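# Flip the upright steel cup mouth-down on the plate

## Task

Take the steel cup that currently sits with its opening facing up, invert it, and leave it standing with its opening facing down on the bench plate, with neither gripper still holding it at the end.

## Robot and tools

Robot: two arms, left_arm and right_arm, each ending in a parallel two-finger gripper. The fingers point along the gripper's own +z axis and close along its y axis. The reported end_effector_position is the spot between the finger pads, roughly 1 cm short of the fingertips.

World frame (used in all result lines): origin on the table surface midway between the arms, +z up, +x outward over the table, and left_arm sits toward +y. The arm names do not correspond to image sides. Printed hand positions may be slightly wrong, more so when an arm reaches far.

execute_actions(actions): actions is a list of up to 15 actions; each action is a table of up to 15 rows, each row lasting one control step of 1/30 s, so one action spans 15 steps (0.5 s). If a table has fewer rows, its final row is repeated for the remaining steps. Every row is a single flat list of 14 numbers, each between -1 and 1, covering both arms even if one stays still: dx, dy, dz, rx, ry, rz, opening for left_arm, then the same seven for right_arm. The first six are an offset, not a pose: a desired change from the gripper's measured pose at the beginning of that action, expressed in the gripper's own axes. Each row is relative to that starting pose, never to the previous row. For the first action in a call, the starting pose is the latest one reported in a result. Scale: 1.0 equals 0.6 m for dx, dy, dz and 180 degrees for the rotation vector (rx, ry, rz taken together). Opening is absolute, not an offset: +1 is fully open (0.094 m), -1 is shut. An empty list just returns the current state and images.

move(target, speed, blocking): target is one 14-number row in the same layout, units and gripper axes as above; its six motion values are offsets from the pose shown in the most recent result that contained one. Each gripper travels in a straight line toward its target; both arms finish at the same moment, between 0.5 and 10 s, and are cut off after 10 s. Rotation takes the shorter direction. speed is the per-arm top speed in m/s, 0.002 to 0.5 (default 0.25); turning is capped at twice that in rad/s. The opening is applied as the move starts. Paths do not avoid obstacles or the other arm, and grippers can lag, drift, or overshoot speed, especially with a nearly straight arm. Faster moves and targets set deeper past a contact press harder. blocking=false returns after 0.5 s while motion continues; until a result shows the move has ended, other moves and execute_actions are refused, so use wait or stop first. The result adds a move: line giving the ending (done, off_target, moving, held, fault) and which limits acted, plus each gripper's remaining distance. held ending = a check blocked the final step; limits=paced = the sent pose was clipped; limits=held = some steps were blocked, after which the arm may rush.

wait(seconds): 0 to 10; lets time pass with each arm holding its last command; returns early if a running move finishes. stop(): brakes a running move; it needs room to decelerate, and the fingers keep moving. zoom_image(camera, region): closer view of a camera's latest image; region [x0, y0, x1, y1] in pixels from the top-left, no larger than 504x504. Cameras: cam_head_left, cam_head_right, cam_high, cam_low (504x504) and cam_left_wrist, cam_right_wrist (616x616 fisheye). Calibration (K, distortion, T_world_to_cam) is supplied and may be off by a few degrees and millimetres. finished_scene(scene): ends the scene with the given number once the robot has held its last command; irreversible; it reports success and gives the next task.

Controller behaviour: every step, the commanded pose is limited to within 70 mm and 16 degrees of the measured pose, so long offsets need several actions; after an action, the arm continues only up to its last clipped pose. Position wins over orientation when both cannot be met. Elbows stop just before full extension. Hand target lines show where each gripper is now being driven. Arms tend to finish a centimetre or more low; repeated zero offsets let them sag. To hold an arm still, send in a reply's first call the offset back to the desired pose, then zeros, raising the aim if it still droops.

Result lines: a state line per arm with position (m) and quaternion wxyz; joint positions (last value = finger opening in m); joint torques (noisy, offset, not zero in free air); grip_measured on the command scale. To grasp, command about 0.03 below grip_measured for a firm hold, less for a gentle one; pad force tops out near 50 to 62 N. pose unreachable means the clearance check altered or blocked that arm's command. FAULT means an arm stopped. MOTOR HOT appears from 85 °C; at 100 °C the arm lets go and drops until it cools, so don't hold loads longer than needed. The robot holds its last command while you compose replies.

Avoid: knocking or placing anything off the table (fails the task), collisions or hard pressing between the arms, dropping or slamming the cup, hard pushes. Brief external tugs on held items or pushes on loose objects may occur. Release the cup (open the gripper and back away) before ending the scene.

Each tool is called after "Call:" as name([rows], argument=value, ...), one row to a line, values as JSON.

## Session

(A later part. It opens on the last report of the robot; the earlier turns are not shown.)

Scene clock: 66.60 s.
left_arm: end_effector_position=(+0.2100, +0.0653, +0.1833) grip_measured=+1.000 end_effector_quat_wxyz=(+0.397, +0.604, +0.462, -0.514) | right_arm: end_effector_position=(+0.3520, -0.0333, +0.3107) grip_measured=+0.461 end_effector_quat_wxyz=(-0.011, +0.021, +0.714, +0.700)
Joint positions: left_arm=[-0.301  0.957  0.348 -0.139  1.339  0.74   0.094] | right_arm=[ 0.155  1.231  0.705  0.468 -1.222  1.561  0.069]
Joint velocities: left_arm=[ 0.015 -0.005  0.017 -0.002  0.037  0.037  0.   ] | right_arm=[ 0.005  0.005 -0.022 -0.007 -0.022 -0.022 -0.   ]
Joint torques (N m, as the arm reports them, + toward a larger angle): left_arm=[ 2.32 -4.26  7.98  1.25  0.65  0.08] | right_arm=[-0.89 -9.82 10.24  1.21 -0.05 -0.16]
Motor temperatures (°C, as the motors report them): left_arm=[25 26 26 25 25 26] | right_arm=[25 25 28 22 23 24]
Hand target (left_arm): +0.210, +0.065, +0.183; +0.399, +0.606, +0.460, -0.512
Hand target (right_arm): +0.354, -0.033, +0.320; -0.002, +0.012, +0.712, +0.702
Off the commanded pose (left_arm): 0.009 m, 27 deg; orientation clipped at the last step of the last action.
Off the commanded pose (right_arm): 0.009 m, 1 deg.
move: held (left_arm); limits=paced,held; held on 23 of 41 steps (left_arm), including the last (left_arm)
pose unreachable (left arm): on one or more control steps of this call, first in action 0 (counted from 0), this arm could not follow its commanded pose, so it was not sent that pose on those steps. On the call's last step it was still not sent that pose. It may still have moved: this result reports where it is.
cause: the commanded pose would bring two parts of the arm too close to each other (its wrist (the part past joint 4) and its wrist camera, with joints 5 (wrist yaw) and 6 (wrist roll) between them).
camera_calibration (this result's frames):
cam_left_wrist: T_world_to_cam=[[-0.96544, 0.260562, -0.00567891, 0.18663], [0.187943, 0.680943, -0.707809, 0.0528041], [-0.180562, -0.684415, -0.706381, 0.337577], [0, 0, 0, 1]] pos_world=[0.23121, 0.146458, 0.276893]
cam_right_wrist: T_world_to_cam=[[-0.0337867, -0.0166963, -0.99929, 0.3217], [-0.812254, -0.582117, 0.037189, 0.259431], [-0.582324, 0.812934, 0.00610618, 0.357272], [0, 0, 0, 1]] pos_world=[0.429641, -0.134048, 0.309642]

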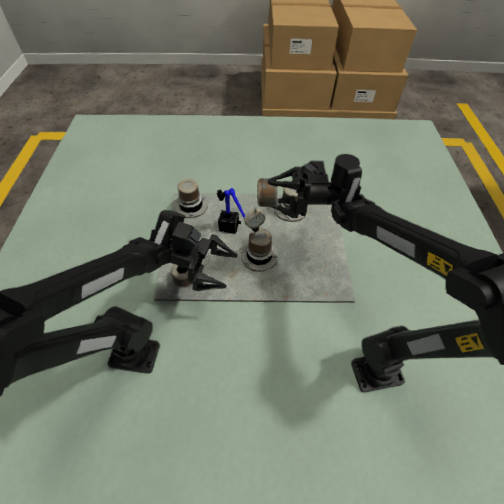

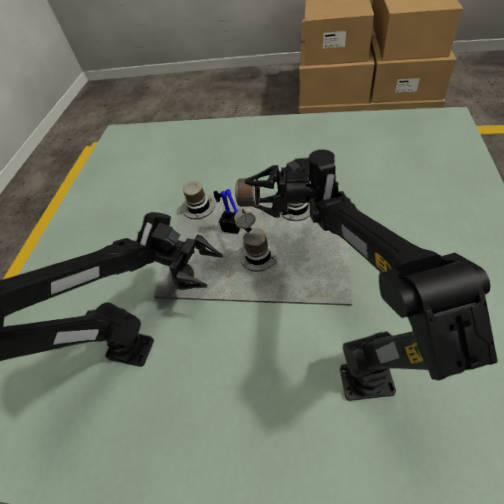

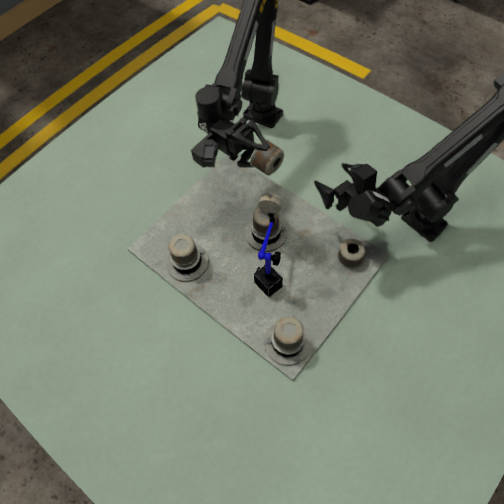

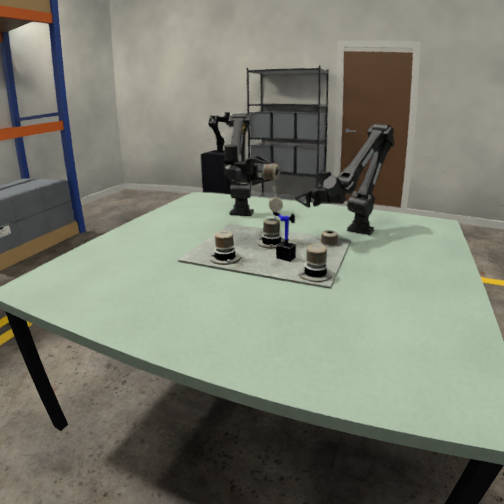

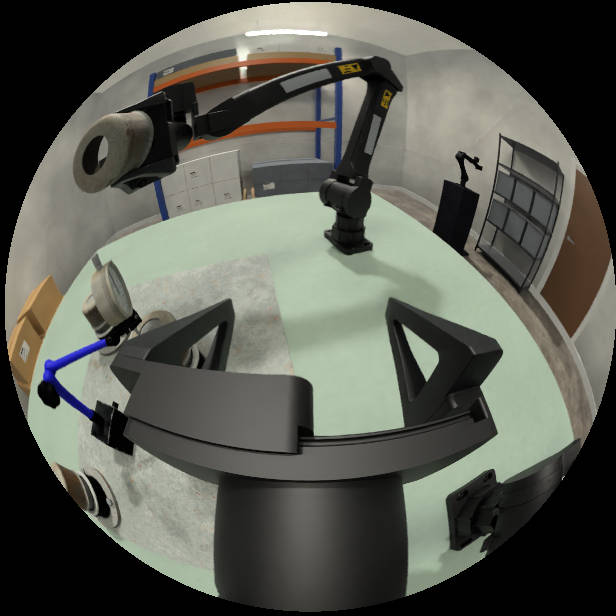

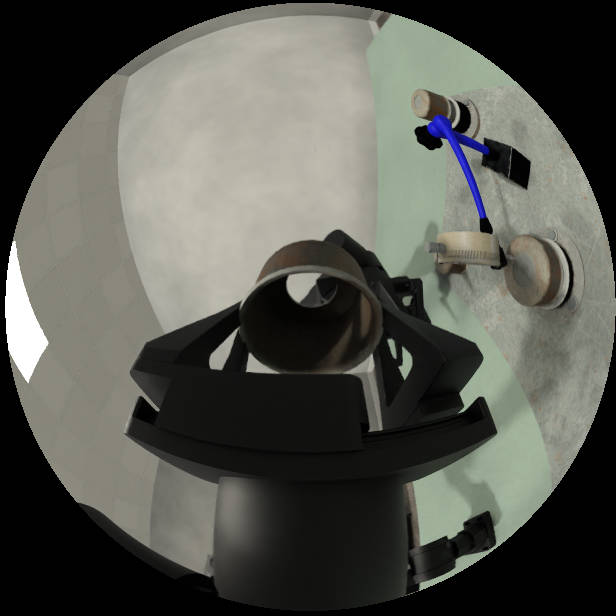

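Call:
move(target=[-0.2,0,0,-0.21,0.19,-0.1,1,0,0.015,0,0,0,0,0.42], speed=0.4)

Scene clock: 71.60 s.
left_arm: end_effector_position=(+0.2024, +0.0524, +0.2794) grip_measured=+1.000 end_effector_quat_wxyz=(+0.325, +0.493, +0.784, -0.190) | right_arm: end_effector_position=(+0.3498, -0.0341, +0.3026) grip_measured=+0.461 end_effector_quat_wxyz=(-0.023, +0.033, +0.718, +0.695)
Joint positions: left_arm=[-0.899  0.652  0.76  -0.909  0.044  0.076  0.094] | right_arm=[ 0.155  1.231  0.695  0.442 -1.222  1.561  0.069]
Joint velocities: left_arm=[-0.024 -0.015  0.002 -0.012 -0.007 -0.081  0.   ] | right_arm=[ 0.005 -0.015  0.007 -0.002 -0.007  0.081 -0.   ]
Joint torques (N m, as the arm reports them, + toward a larger angle): left_arm=[ 1.71 -1.65 13.68  1.22 -0.02 -0.07] | right_arm=[ -0.85 -10.56  10.92   1.24  -0.08  -0.09]
Motor temperatures (°C, as the motors report them): left_arm=[25 26 26 25 25 26] | right_arm=[25 25 28 22 23 24]
Hand target (left_arm): +0.204, +0.046, +0.303; +0.338, +0.488, +0.780, -0.199
Hand target (right_arm): +0.352, -0.033, +0.320; -0.011, +0.021, +0.714, +0.700
Off the commanded pose (left_arm): 0.023 m, 2 deg.
Off the commanded pose (right_arm): 0.017 m, 2 deg.
move: off_target (left_arm, right_arm)
camera_calibration (this result's frames):
cam_left_wrist: T_world_to_cam=[[-0.898154, -0.43922, -0.0201087, 0.210307], [-0.432142, 0.890265, -0.143813, 0.087935], [0.0810676, -0.120476, -0.989401, 0.391895], [0, 0, 0, 1]] pos_world=[0.195119, 0.0612998, 0.404616]
cam_right_wrist: T_world_to_cam=[[-0.0676039, -0.0284498, -0.997307, 0.324307], [-0.810413, -0.581477, 0.0715227, 0.246461], [-0.581945, 0.813065, 0.016254, 0.353455], [0, 0, 0, 1]] pos_world=[0.427351, -0.134844, 0.300061]

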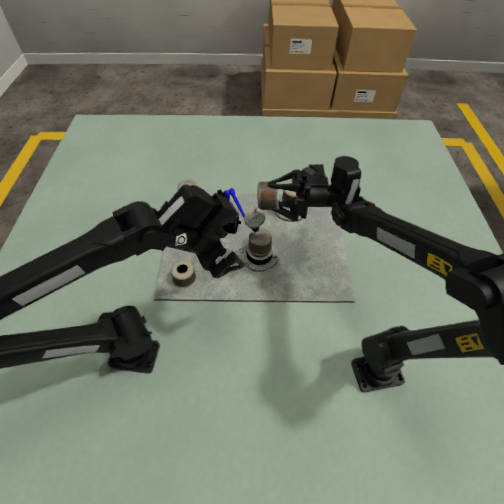

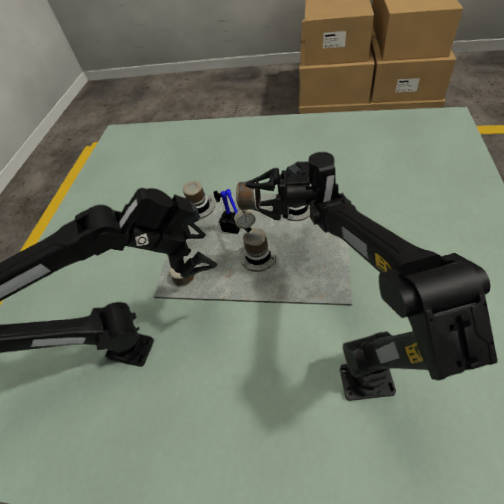

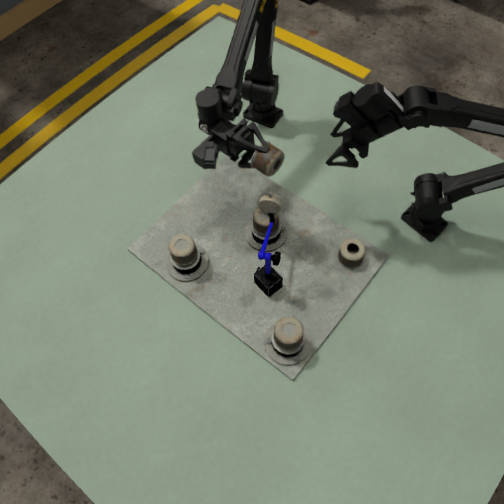

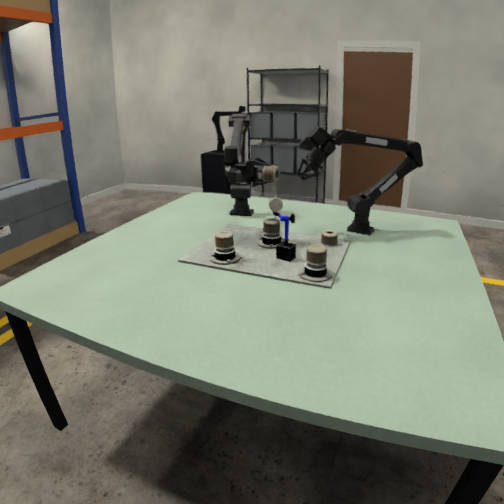

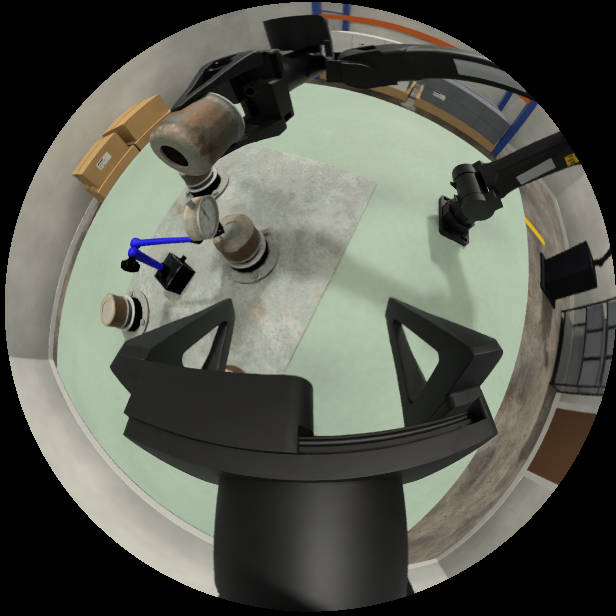

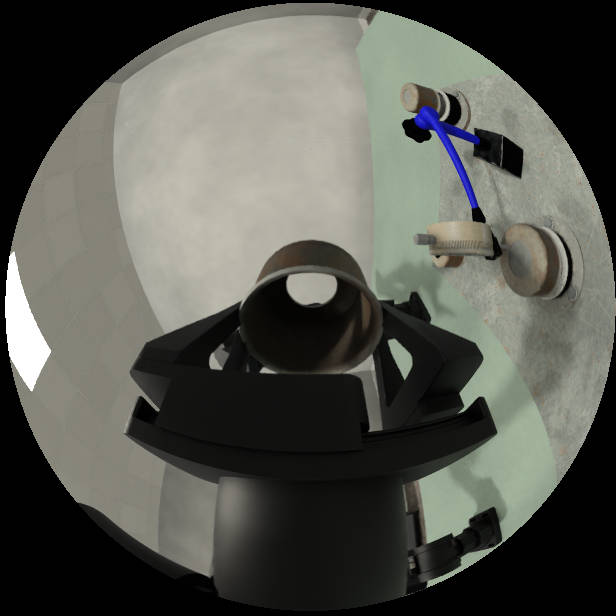

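Call:
move(target=[-0.018,0.10,-0.049,0.141,-0.251,0.052,1,0.167,0.03,0,0,0,-0.025,0.42], speed=0.3)

Scene clock: 81.20 s.
left_arm: end_effector_position=(+0.2480, +0.0914, +0.3103) grip_measured=+1.000 end_effector_quat_wxyz=(+0.498, +0.504, +0.498, -0.500) | right_arm: end_effector_position=(+0.2547, -0.0325, +0.3154) grip_measured=+0.461 end_effector_quat_wxyz=(-0.008, +0.020, +0.723, +0.691)
Joint positions: left_arm=[-0.163  0.682  0.39   0.279  1.286  0.015  0.094] | right_arm=[ 0.276  0.918  0.538  0.278 -1.098  1.52   0.069]
Joint velocities: left_arm=[-0.005 -0.005  0.017 -0.002  0.022 -0.037  0.   ] | right_arm=[-0.005 -0.005 -0.007 -0.002  0.007 -0.037  0.001]
Joint torques (N m, as the arm reports them, + toward a larger angle): left_arm=[ 2.84 -1.17  9.28  2.05  0.12 -0.07] | right_arm=[-0.5  -6.48 10.56  1.35 -0.01 -0.23]
Motor temperatures (°C, as the motors report them): left_arm=[25 26 28 25 25 26] | right_arm=[25 25 28 22 23 24]
Hand target (left_arm): +0.251, +0.092, +0.309; +0.498, +0.500, +0.501, -0.501
Hand target (right_arm): +0.252, -0.032, +0.327; +0.005, +0.004, +0.719, +0.695
Off the commanded pose (left_arm): 0.003 m, 0 deg.
Off the commanded pose (right_arm): 0.013 m, 2 deg.
move: off_target (right_arm)
camera_calibration (this result's frames):
cam_left_wrist: T_world_to_cam=[[-0.999938, 0.0106246, -0.00346074, 0.247957], [0.00906147, 0.589798, -0.8075, 0.201407], [-0.00653819, -0.807481, -0.589858, 0.384023], [0, 0, 0, 1]] pos_world=[0.248627, 0.188667, 0.390013]
cam_right_wrist: T_world_to_cam=[[-0.029318, -0.043027, -0.998644, 0.320917], [-0.813449, -0.579581, 0.0488526, 0.17746], [-0.580896, 0.813778, -0.0180081, 0.307188], [0, 0, 0, 1]] pos_world=[0.332208, -0.133323, 0.317344]

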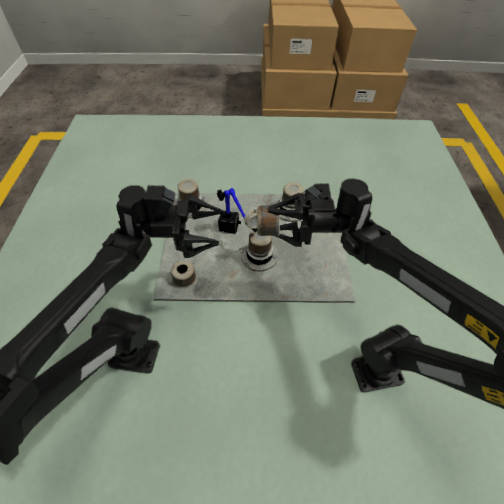

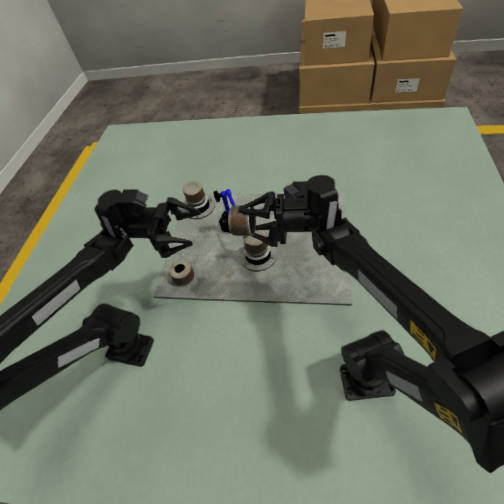

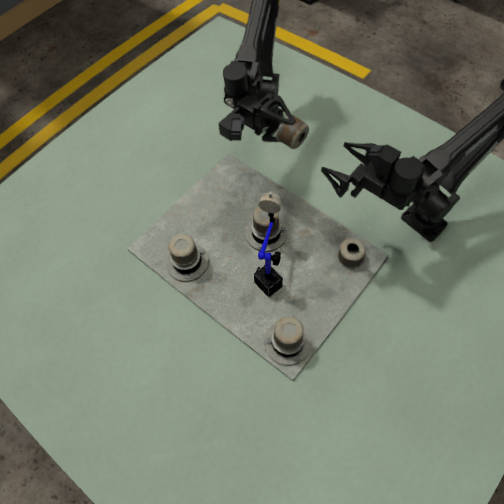

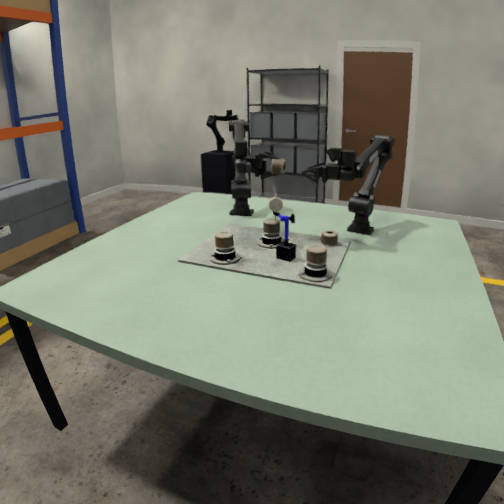

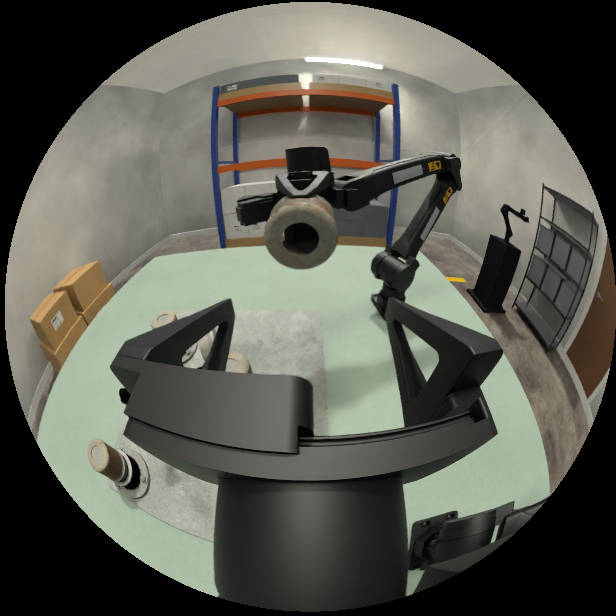

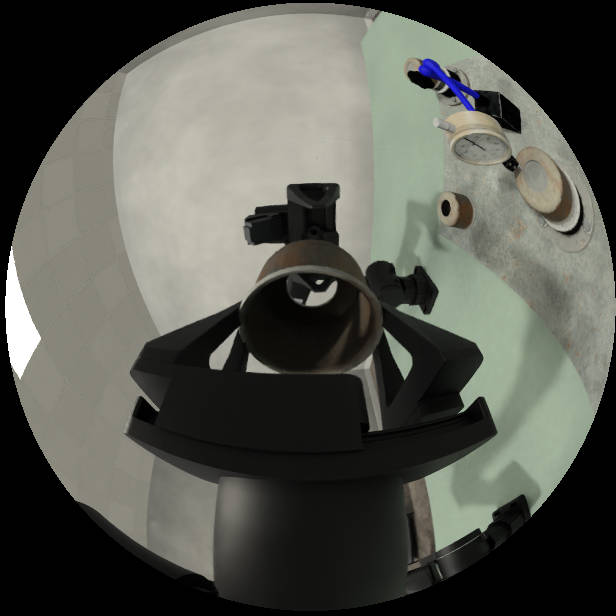

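Call:
move(target=[-0.025,0.02,0.12,0,0,0,1,0,0.019,0,0,0,0,0.42], speed=0.12)

Scene clock: 84.87 s.
left_arm: end_effector_position=(+0.2512, +0.0267, +0.2968) grip_measured=+1.000 end_effector_quat_wxyz=(+0.479, +0.497, +0.519, -0.503) | right_arm: end_effector_position=(+0.2530, -0.0333, +0.3059) grip_measured=+0.461 end_effector_quat_wxyz=(-0.022, +0.034, +0.729, +0.683)
Joint positions: left_arm=[-0.421  0.819  0.427  0.327  1.022  0.009  0.094] | right_arm=[ 0.276  0.918  0.53   0.243 -1.098  1.52   0.069]
Joint velocities: left_arm=[-0.005 -0.005 -0.012  0.002 -0.037 -0.022  0.   ] | right_arm=[-0.005  0.005 -0.007 -0.017 -0.037  0.007 -0.001]
Joint torques (N m, as the arm reports them, + toward a larger angle): left_arm=[ 1.62 -2.86 13.37  2.28  0.   -0.02] | right_arm=[-0.79 -6.16 12.05  1.36 -0.08 -0.08]
Motor temperatures (°C, as the motors report them): left_arm=[25 26 28 25 25 26] | right_arm=[25 25 28 22 23 24]
Hand target (left_arm): +0.258, +0.020, +0.324; +0.498, +0.503, +0.498, -0.501
Hand target (right_arm): +0.255, -0.032, +0.327; -0.008, +0.020, +0.723, +0.691
Off the commanded pose (left_arm): 0.030 m, 3 deg.
Off the commanded pose (right_arm): 0.021 m, 3 deg.
move: off_target (left_arm, right_arm)
camera_calibration (this result's frames):
cam_left_wrist: T_world_to_cam=[[-0.998952, 0.00464441, 0.0455272, 0.237219], [-0.0330787, 0.614188, -0.788466, 0.23294], [-0.0316242, -0.789146, -0.613391, 0.33664], [0, 0, 0, 1]] pos_world=[0.255322, 0.121488, 0.379357]
cam_right_wrist: T_world_to_cam=[[-0.0686184, -0.0622564, -0.995699, 0.319775], [-0.810673, -0.578222, 0.092021, 0.162111], [-0.581464, 0.813501, -0.0107929, 0.30462], [0, 0, 0, 1]] pos_world=[0.330487, -0.134165, 0.306769]

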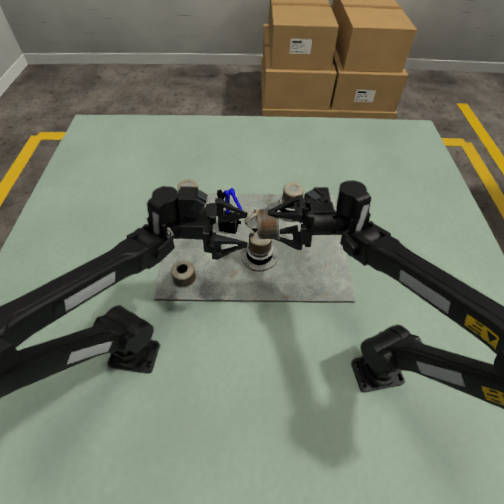

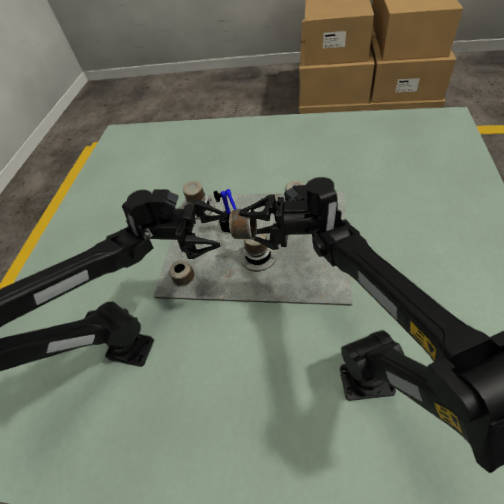

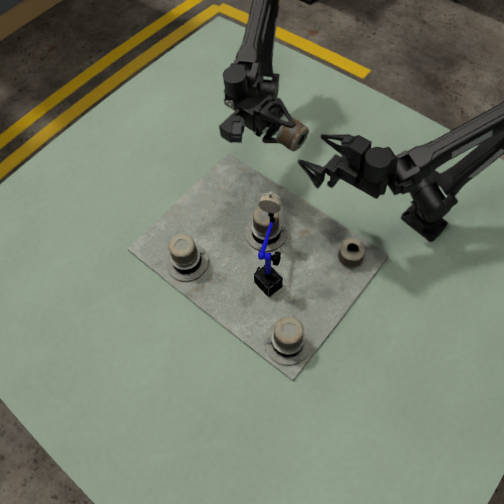

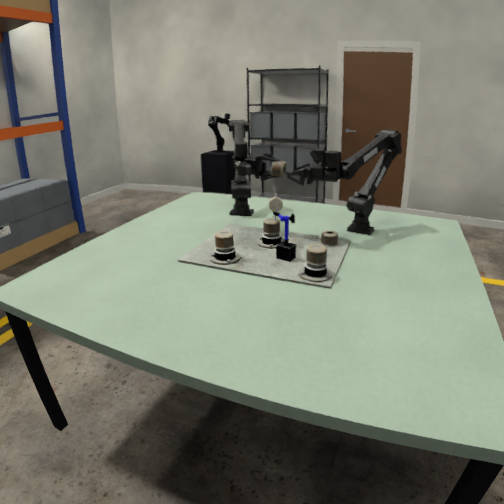

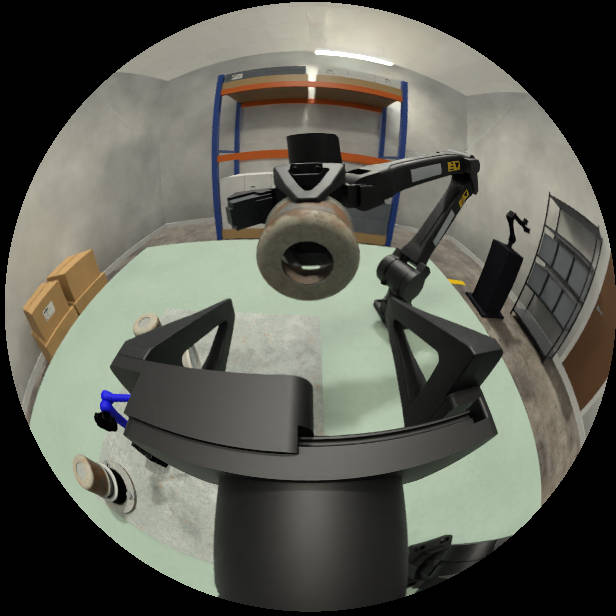

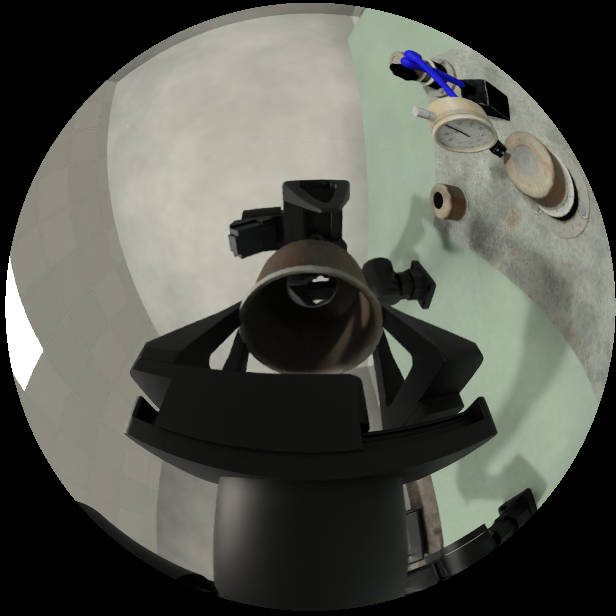

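Call:
move(target=[-0.08,0.008,0.02,0,-0.03,0,1,0,0.04,0,0,0,-0.03,0.42], speed=0.1)

Scene clock: 88.67 s.
left_arm: end_effector_position=(+0.2520, +0.0219, +0.3150) grip_measured=+1.000 end_effector_quat_wxyz=(+0.487, +0.468, +0.517, -0.526) | right_arm: end_effector_position=(+0.2501, -0.0349, +0.2948) grip_measured=+0.461 end_effector_quat_wxyz=(-0.020, +0.029, +0.741, +0.671)
Joint positions: left_arm=[-0.442  0.824  0.427  0.446  0.987 -0.13   0.094] | right_arm=[ 0.276  0.913  0.527  0.168 -1.097  1.445  0.069]
Joint velocities: left_arm=[ 0.024 -0.005  0.002 -0.007 -0.066 -0.037  0.   ] | right_arm=[-0.005 -0.005 -0.002  0.012  0.066 -0.095  0.   ]
Joint torques (N m, as the arm reports them, + toward a larger angle): left_arm=[ 1.42 -2.86 13.54  2.27 -0.09 -0.07] | right_arm=[-0.78 -6.87 13.76  1.37 -0.15 -0.23]
Motor temperatures (°C, as the motors report them): left_arm=[25 26 28 26 25 26] | right_arm=[25 25 29 22 23 24]
Hand target (left_arm): +0.257, +0.015, +0.344; +0.503, +0.473, +0.496, -0.527
Hand target (right_arm): +0.254, -0.033, +0.329; +0.010, -0.001, +0.730, +0.684
Off the commanded pose (left_arm): 0.031 m, 3 deg.
Off the commanded pose (right_arm): 0.035 m, 5 deg.
move: off_target (left_arm, right_arm)
camera_calibration (this result's frames):
cam_left_wrist: T_world_to_cam=[[-0.996096, -0.00589898, 0.0880776, 0.223248], [-0.0760377, 0.564173, -0.822148, 0.272719], [-0.0448412, -0.825635, -0.562419, 0.332103], [0, 0, 0, 1]] pos_world=[0.258005, 0.121653, 0.391333]
cam_right_wrist: T_world_to_cam=[[-0.0583902, -0.0953574, -0.993729, 0.304139], [-0.808927, -0.578803, 0.103073, 0.156255], [-0.585003, 0.809873, -0.0433407, 0.314446], [0, 0, 0, 1]] pos_world=[0.328109, -0.135218, 0.299755]

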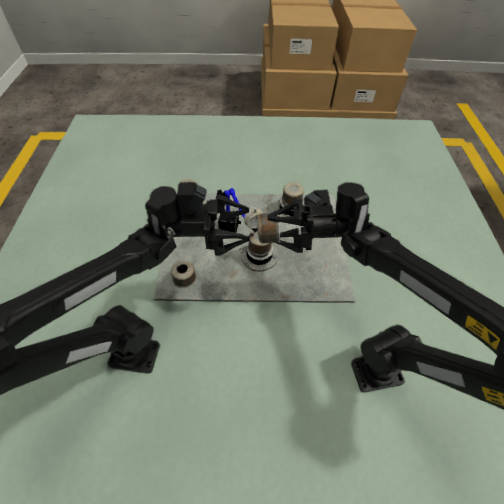

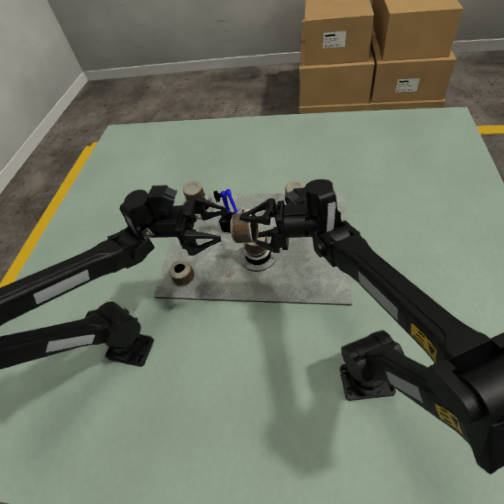

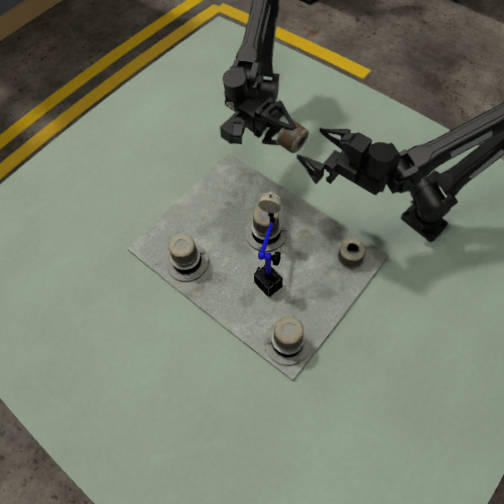

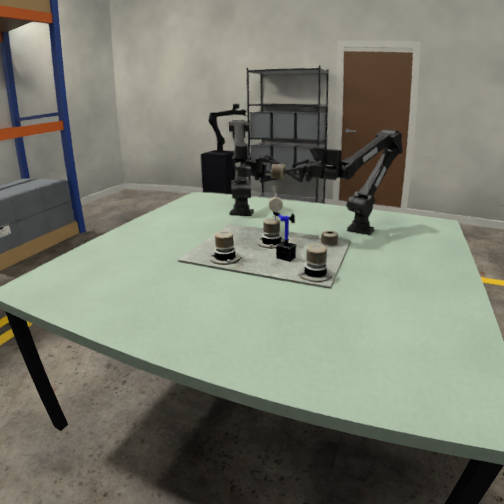

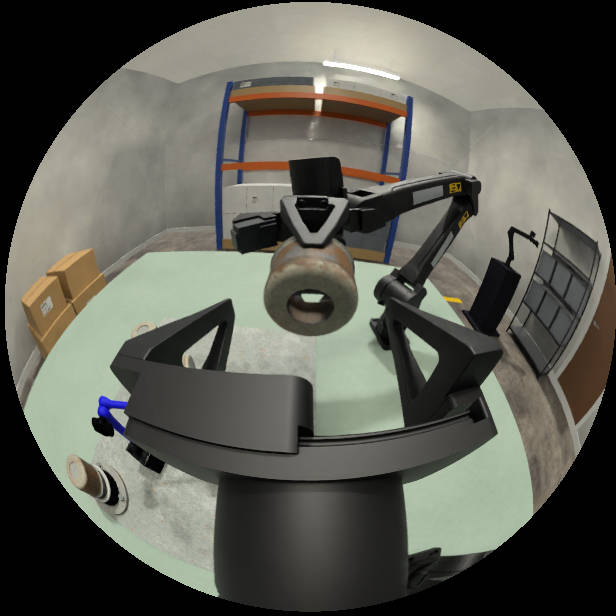

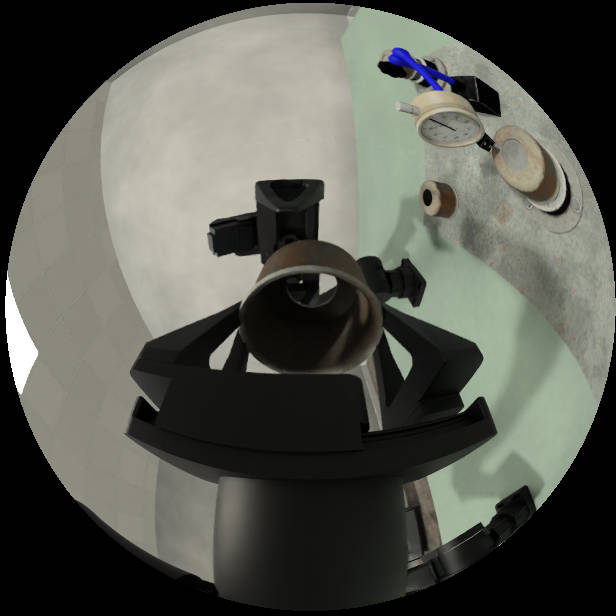

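Call:
move(target=[-0.04,0.005,0.078,0,-0.01,0,1,-0.006,0.057,0.003,-0.011,0,-0.03,0.42], speed=0.06)

Scene clock: 95.23 s.
left_arm: end_effector_position=(+0.2511, -0.0145, +0.3119) grip_measured=+1.000 end_effector_quat_wxyz=(+0.478, +0.457, +0.530, -0.531) | right_arm: end_effector_position=(+0.2492, -0.0353, +0.2919) grip_measured=+0.461 end_effector_quat_wxyz=(-0.019, +0.027, +0.742, +0.670)
Joint positions: left_arm=[-0.566  0.905  0.461  0.476  0.852 -0.15   0.094] | right_arm=[ 0.276  0.913  0.521  0.168 -1.097  1.436  0.069]
Joint velocities: left_arm=[-0.024 -0.005 -0.002  0.012 -0.066 -0.037  0.   ] | right_arm=[-0.005  0.005  0.002 -0.012 -0.022  0.007  0.   ]
Joint torques (N m, as the arm reports them, + toward a larger angle): left_arm=[ 1.49 -4.05 13.21  2.36 -0.06 -0.06] | right_arm=[-0.58 -6.05 14.08  1.97 -0.18 -0.22]
Motor temperatures (°C, as the motors report them): left_arm=[25 26 29 26 25 26] | right_arm=[25 25 30 22 23 24]
Hand target (left_arm): +0.256, -0.023, +0.339; +0.494, +0.459, +0.509, -0.534
Hand target (right_arm): +0.255, -0.031, +0.328; +0.013, -0.005, +0.729, +0.684
Off the commanded pose (left_arm): 0.030 m, 3 deg.
Off the commanded pose (right_arm): 0.037 m, 6 deg.
move: off_target (left_arm, right_arm)
camera_calibration (this result's frames):
cam_left_wrist: T_world_to_cam=[[-0.991932, -0.0165351, 0.125684, 0.209482], [-0.112776, 0.567877, -0.815351, 0.297818], [-0.0578913, -0.822947, -0.56516, 0.304352], [0, 0, 0, 1]] pos_world=[0.258998, 0.0848055, 0.388505]
cam_right_wrist: T_world_to_cam=[[-0.0547382, -0.0979868, -0.993681, 0.30017], [-0.808786, -0.579247, 0.101673, 0.155908], [-0.58555, 0.809241, -0.0475434, 0.315489], [0, 0, 0, 1]] pos_world=[0.327262, -0.135585, 0.297421]

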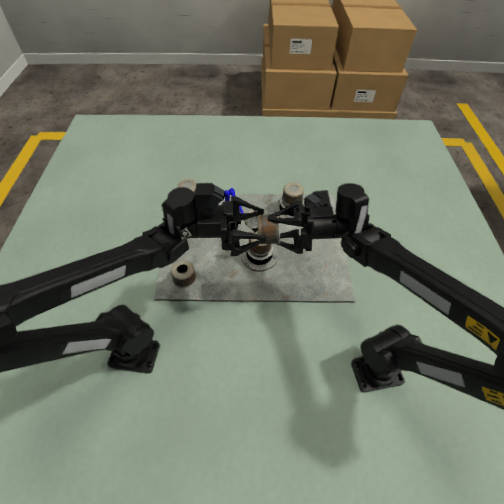

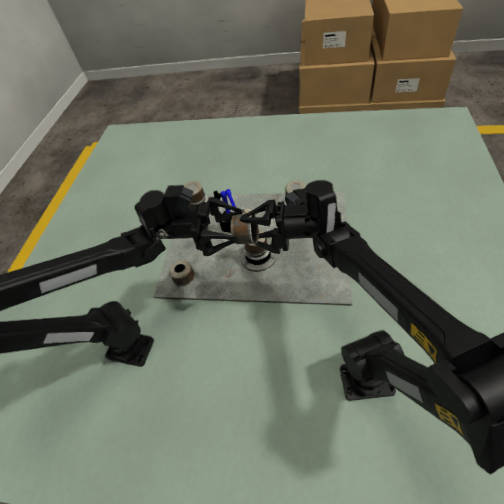

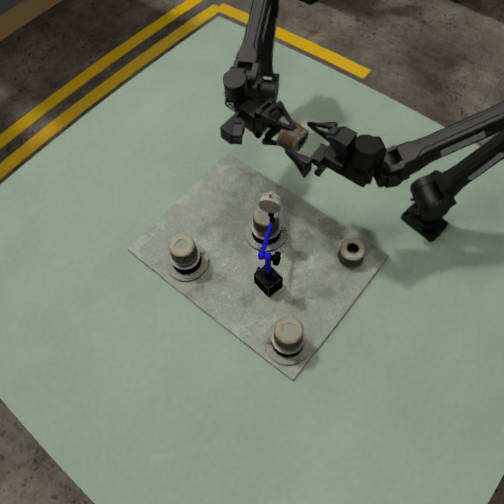

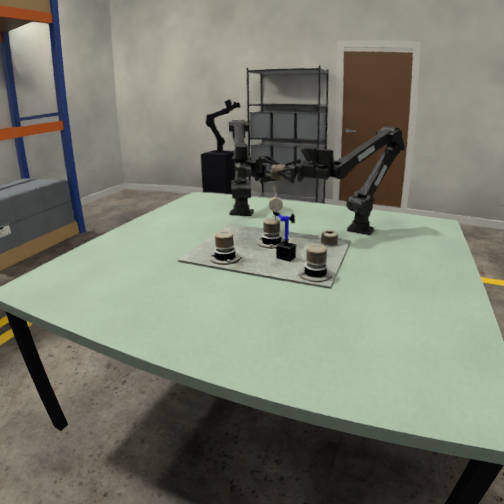

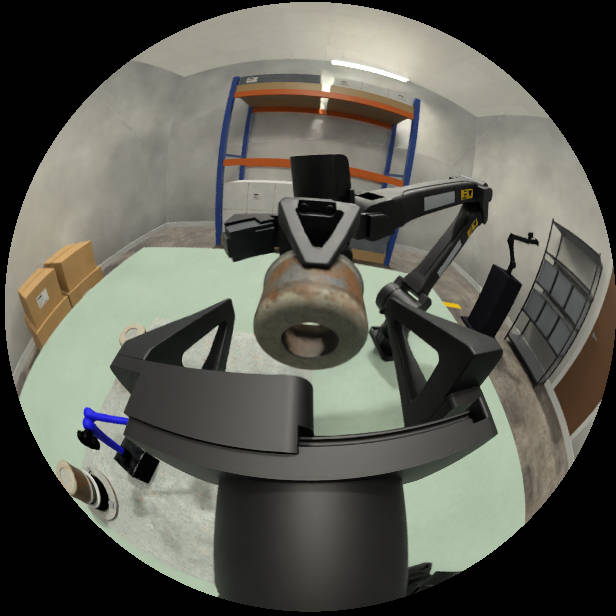

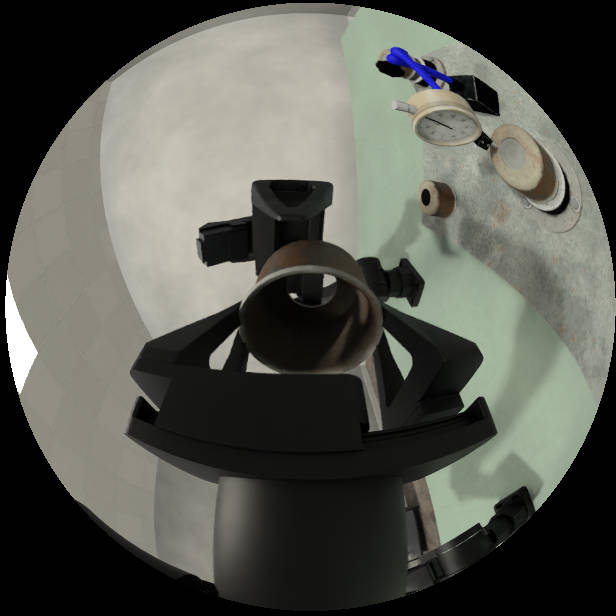

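Call:
move(target=[-0.01,0.005,0.055,0,-0.01,0,1,-0.008,0.06,0.005,-0.012,0,-0.032,0.42], speed=0.05)

Scene clock: 98.97 s.
left_arm: end_effector_position=(+0.2511, -0.0380, +0.2963) grip_measured=+1.000 end_effector_quat_wxyz=(+0.473, +0.447, +0.540, -0.533) | right_arm: end_effector_position=(+0.2483, -0.0358, +0.2889) grip_measured=+0.461 end_effector_quat_wxyz=(-0.018, +0.026, +0.743, +0.669)
Joint positions: left_arm=[-0.637  0.989  0.461  0.552  0.77  -0.17   0.094] | right_arm=[ 0.276  0.913  0.515  0.168 -1.096  1.428  0.069]
Joint velocities: left_arm=[-0.005  0.005 -0.002 -0.002 -0.007  0.095  0.   ] | right_arm=[ 0.005 -0.005 -0.012 -0.007  0.007  0.037 -0.001]
Joint torques (N m, as the arm reports them, + toward a larger angle): left_arm=[ 1.45 -4.97 11.96  2.43 -0.05 -0.05] | right_arm=[-0.47 -5.57 14.34  2.3  -0.15 -0.22]
Motor temperatures (°C, as the motors report them): left_arm=[25 26 29 26 25 26] | right_arm=[25 24 30 22 23 24]
Hand target (left_arm): +0.255, -0.046, +0.318; +0.486, +0.448, +0.523, -0.538
Hand target (right_arm): +0.255, -0.030, +0.326; +0.016, -0.009, +0.729, +0.684
Off the commanded pose (left_arm): 0.024 m, 3 deg.
Off the commanded pose (right_arm): 0.040 m, 6 deg.
move: off_target (left_arm, right_arm)
camera_calibration (this result's frames):
cam_left_wrist: T_world_to_cam=[[-0.987951, -0.0285736, 0.152106, 0.201775], [-0.141225, 0.568469, -0.810493, 0.304201], [-0.0633087, -0.822208, -0.565655, 0.277848], [0, 0, 0, 1]] pos_world=[0.259895, 0.061286, 0.373028]
cam_right_wrist: T_world_to_cam=[[-0.0518051, -0.100829, -0.993554, 0.296152], [-0.808797, -0.579356, 0.100967, 0.155388], [-0.585802, 0.808814, -0.0515367, 0.316395], [0, 0, 0, 1]] pos_world=[0.326364, -0.136019, 0.29486]

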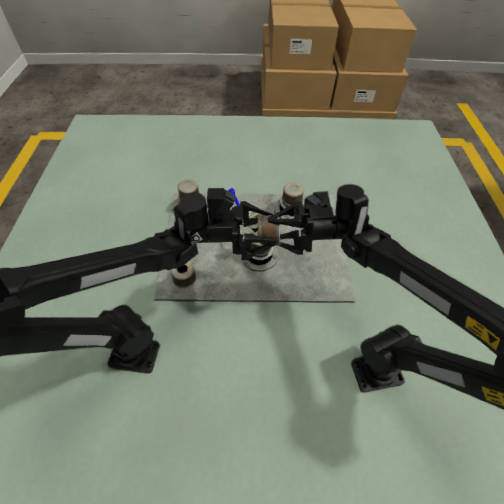

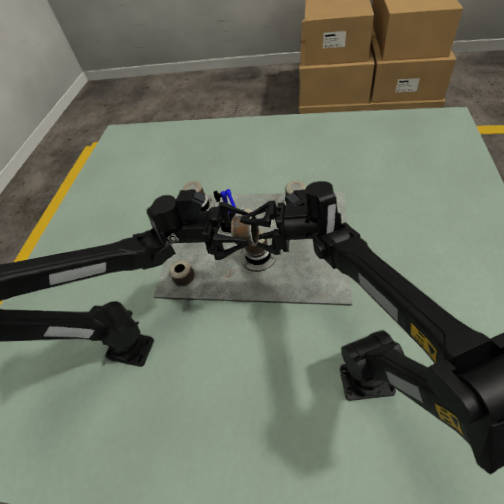

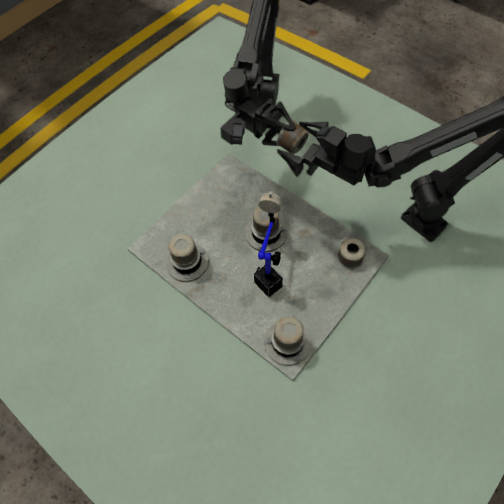

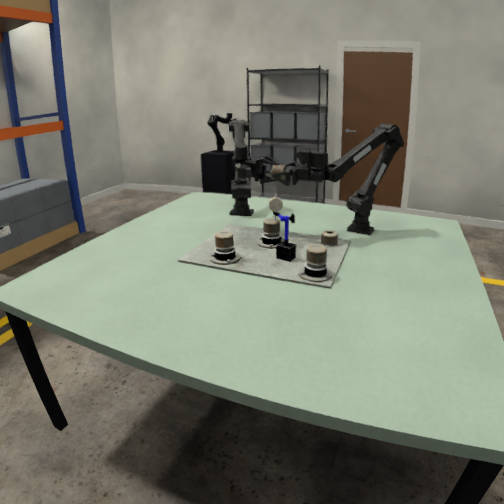

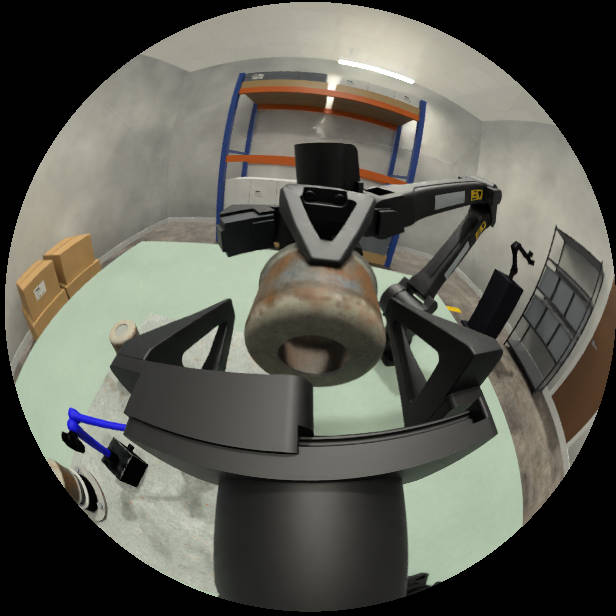

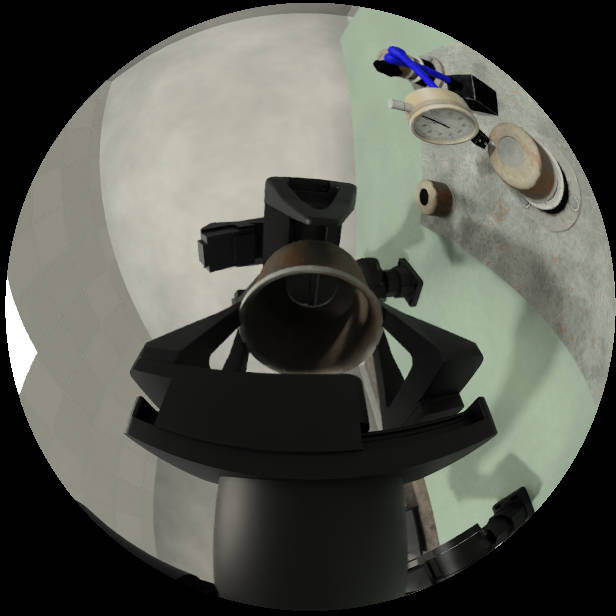

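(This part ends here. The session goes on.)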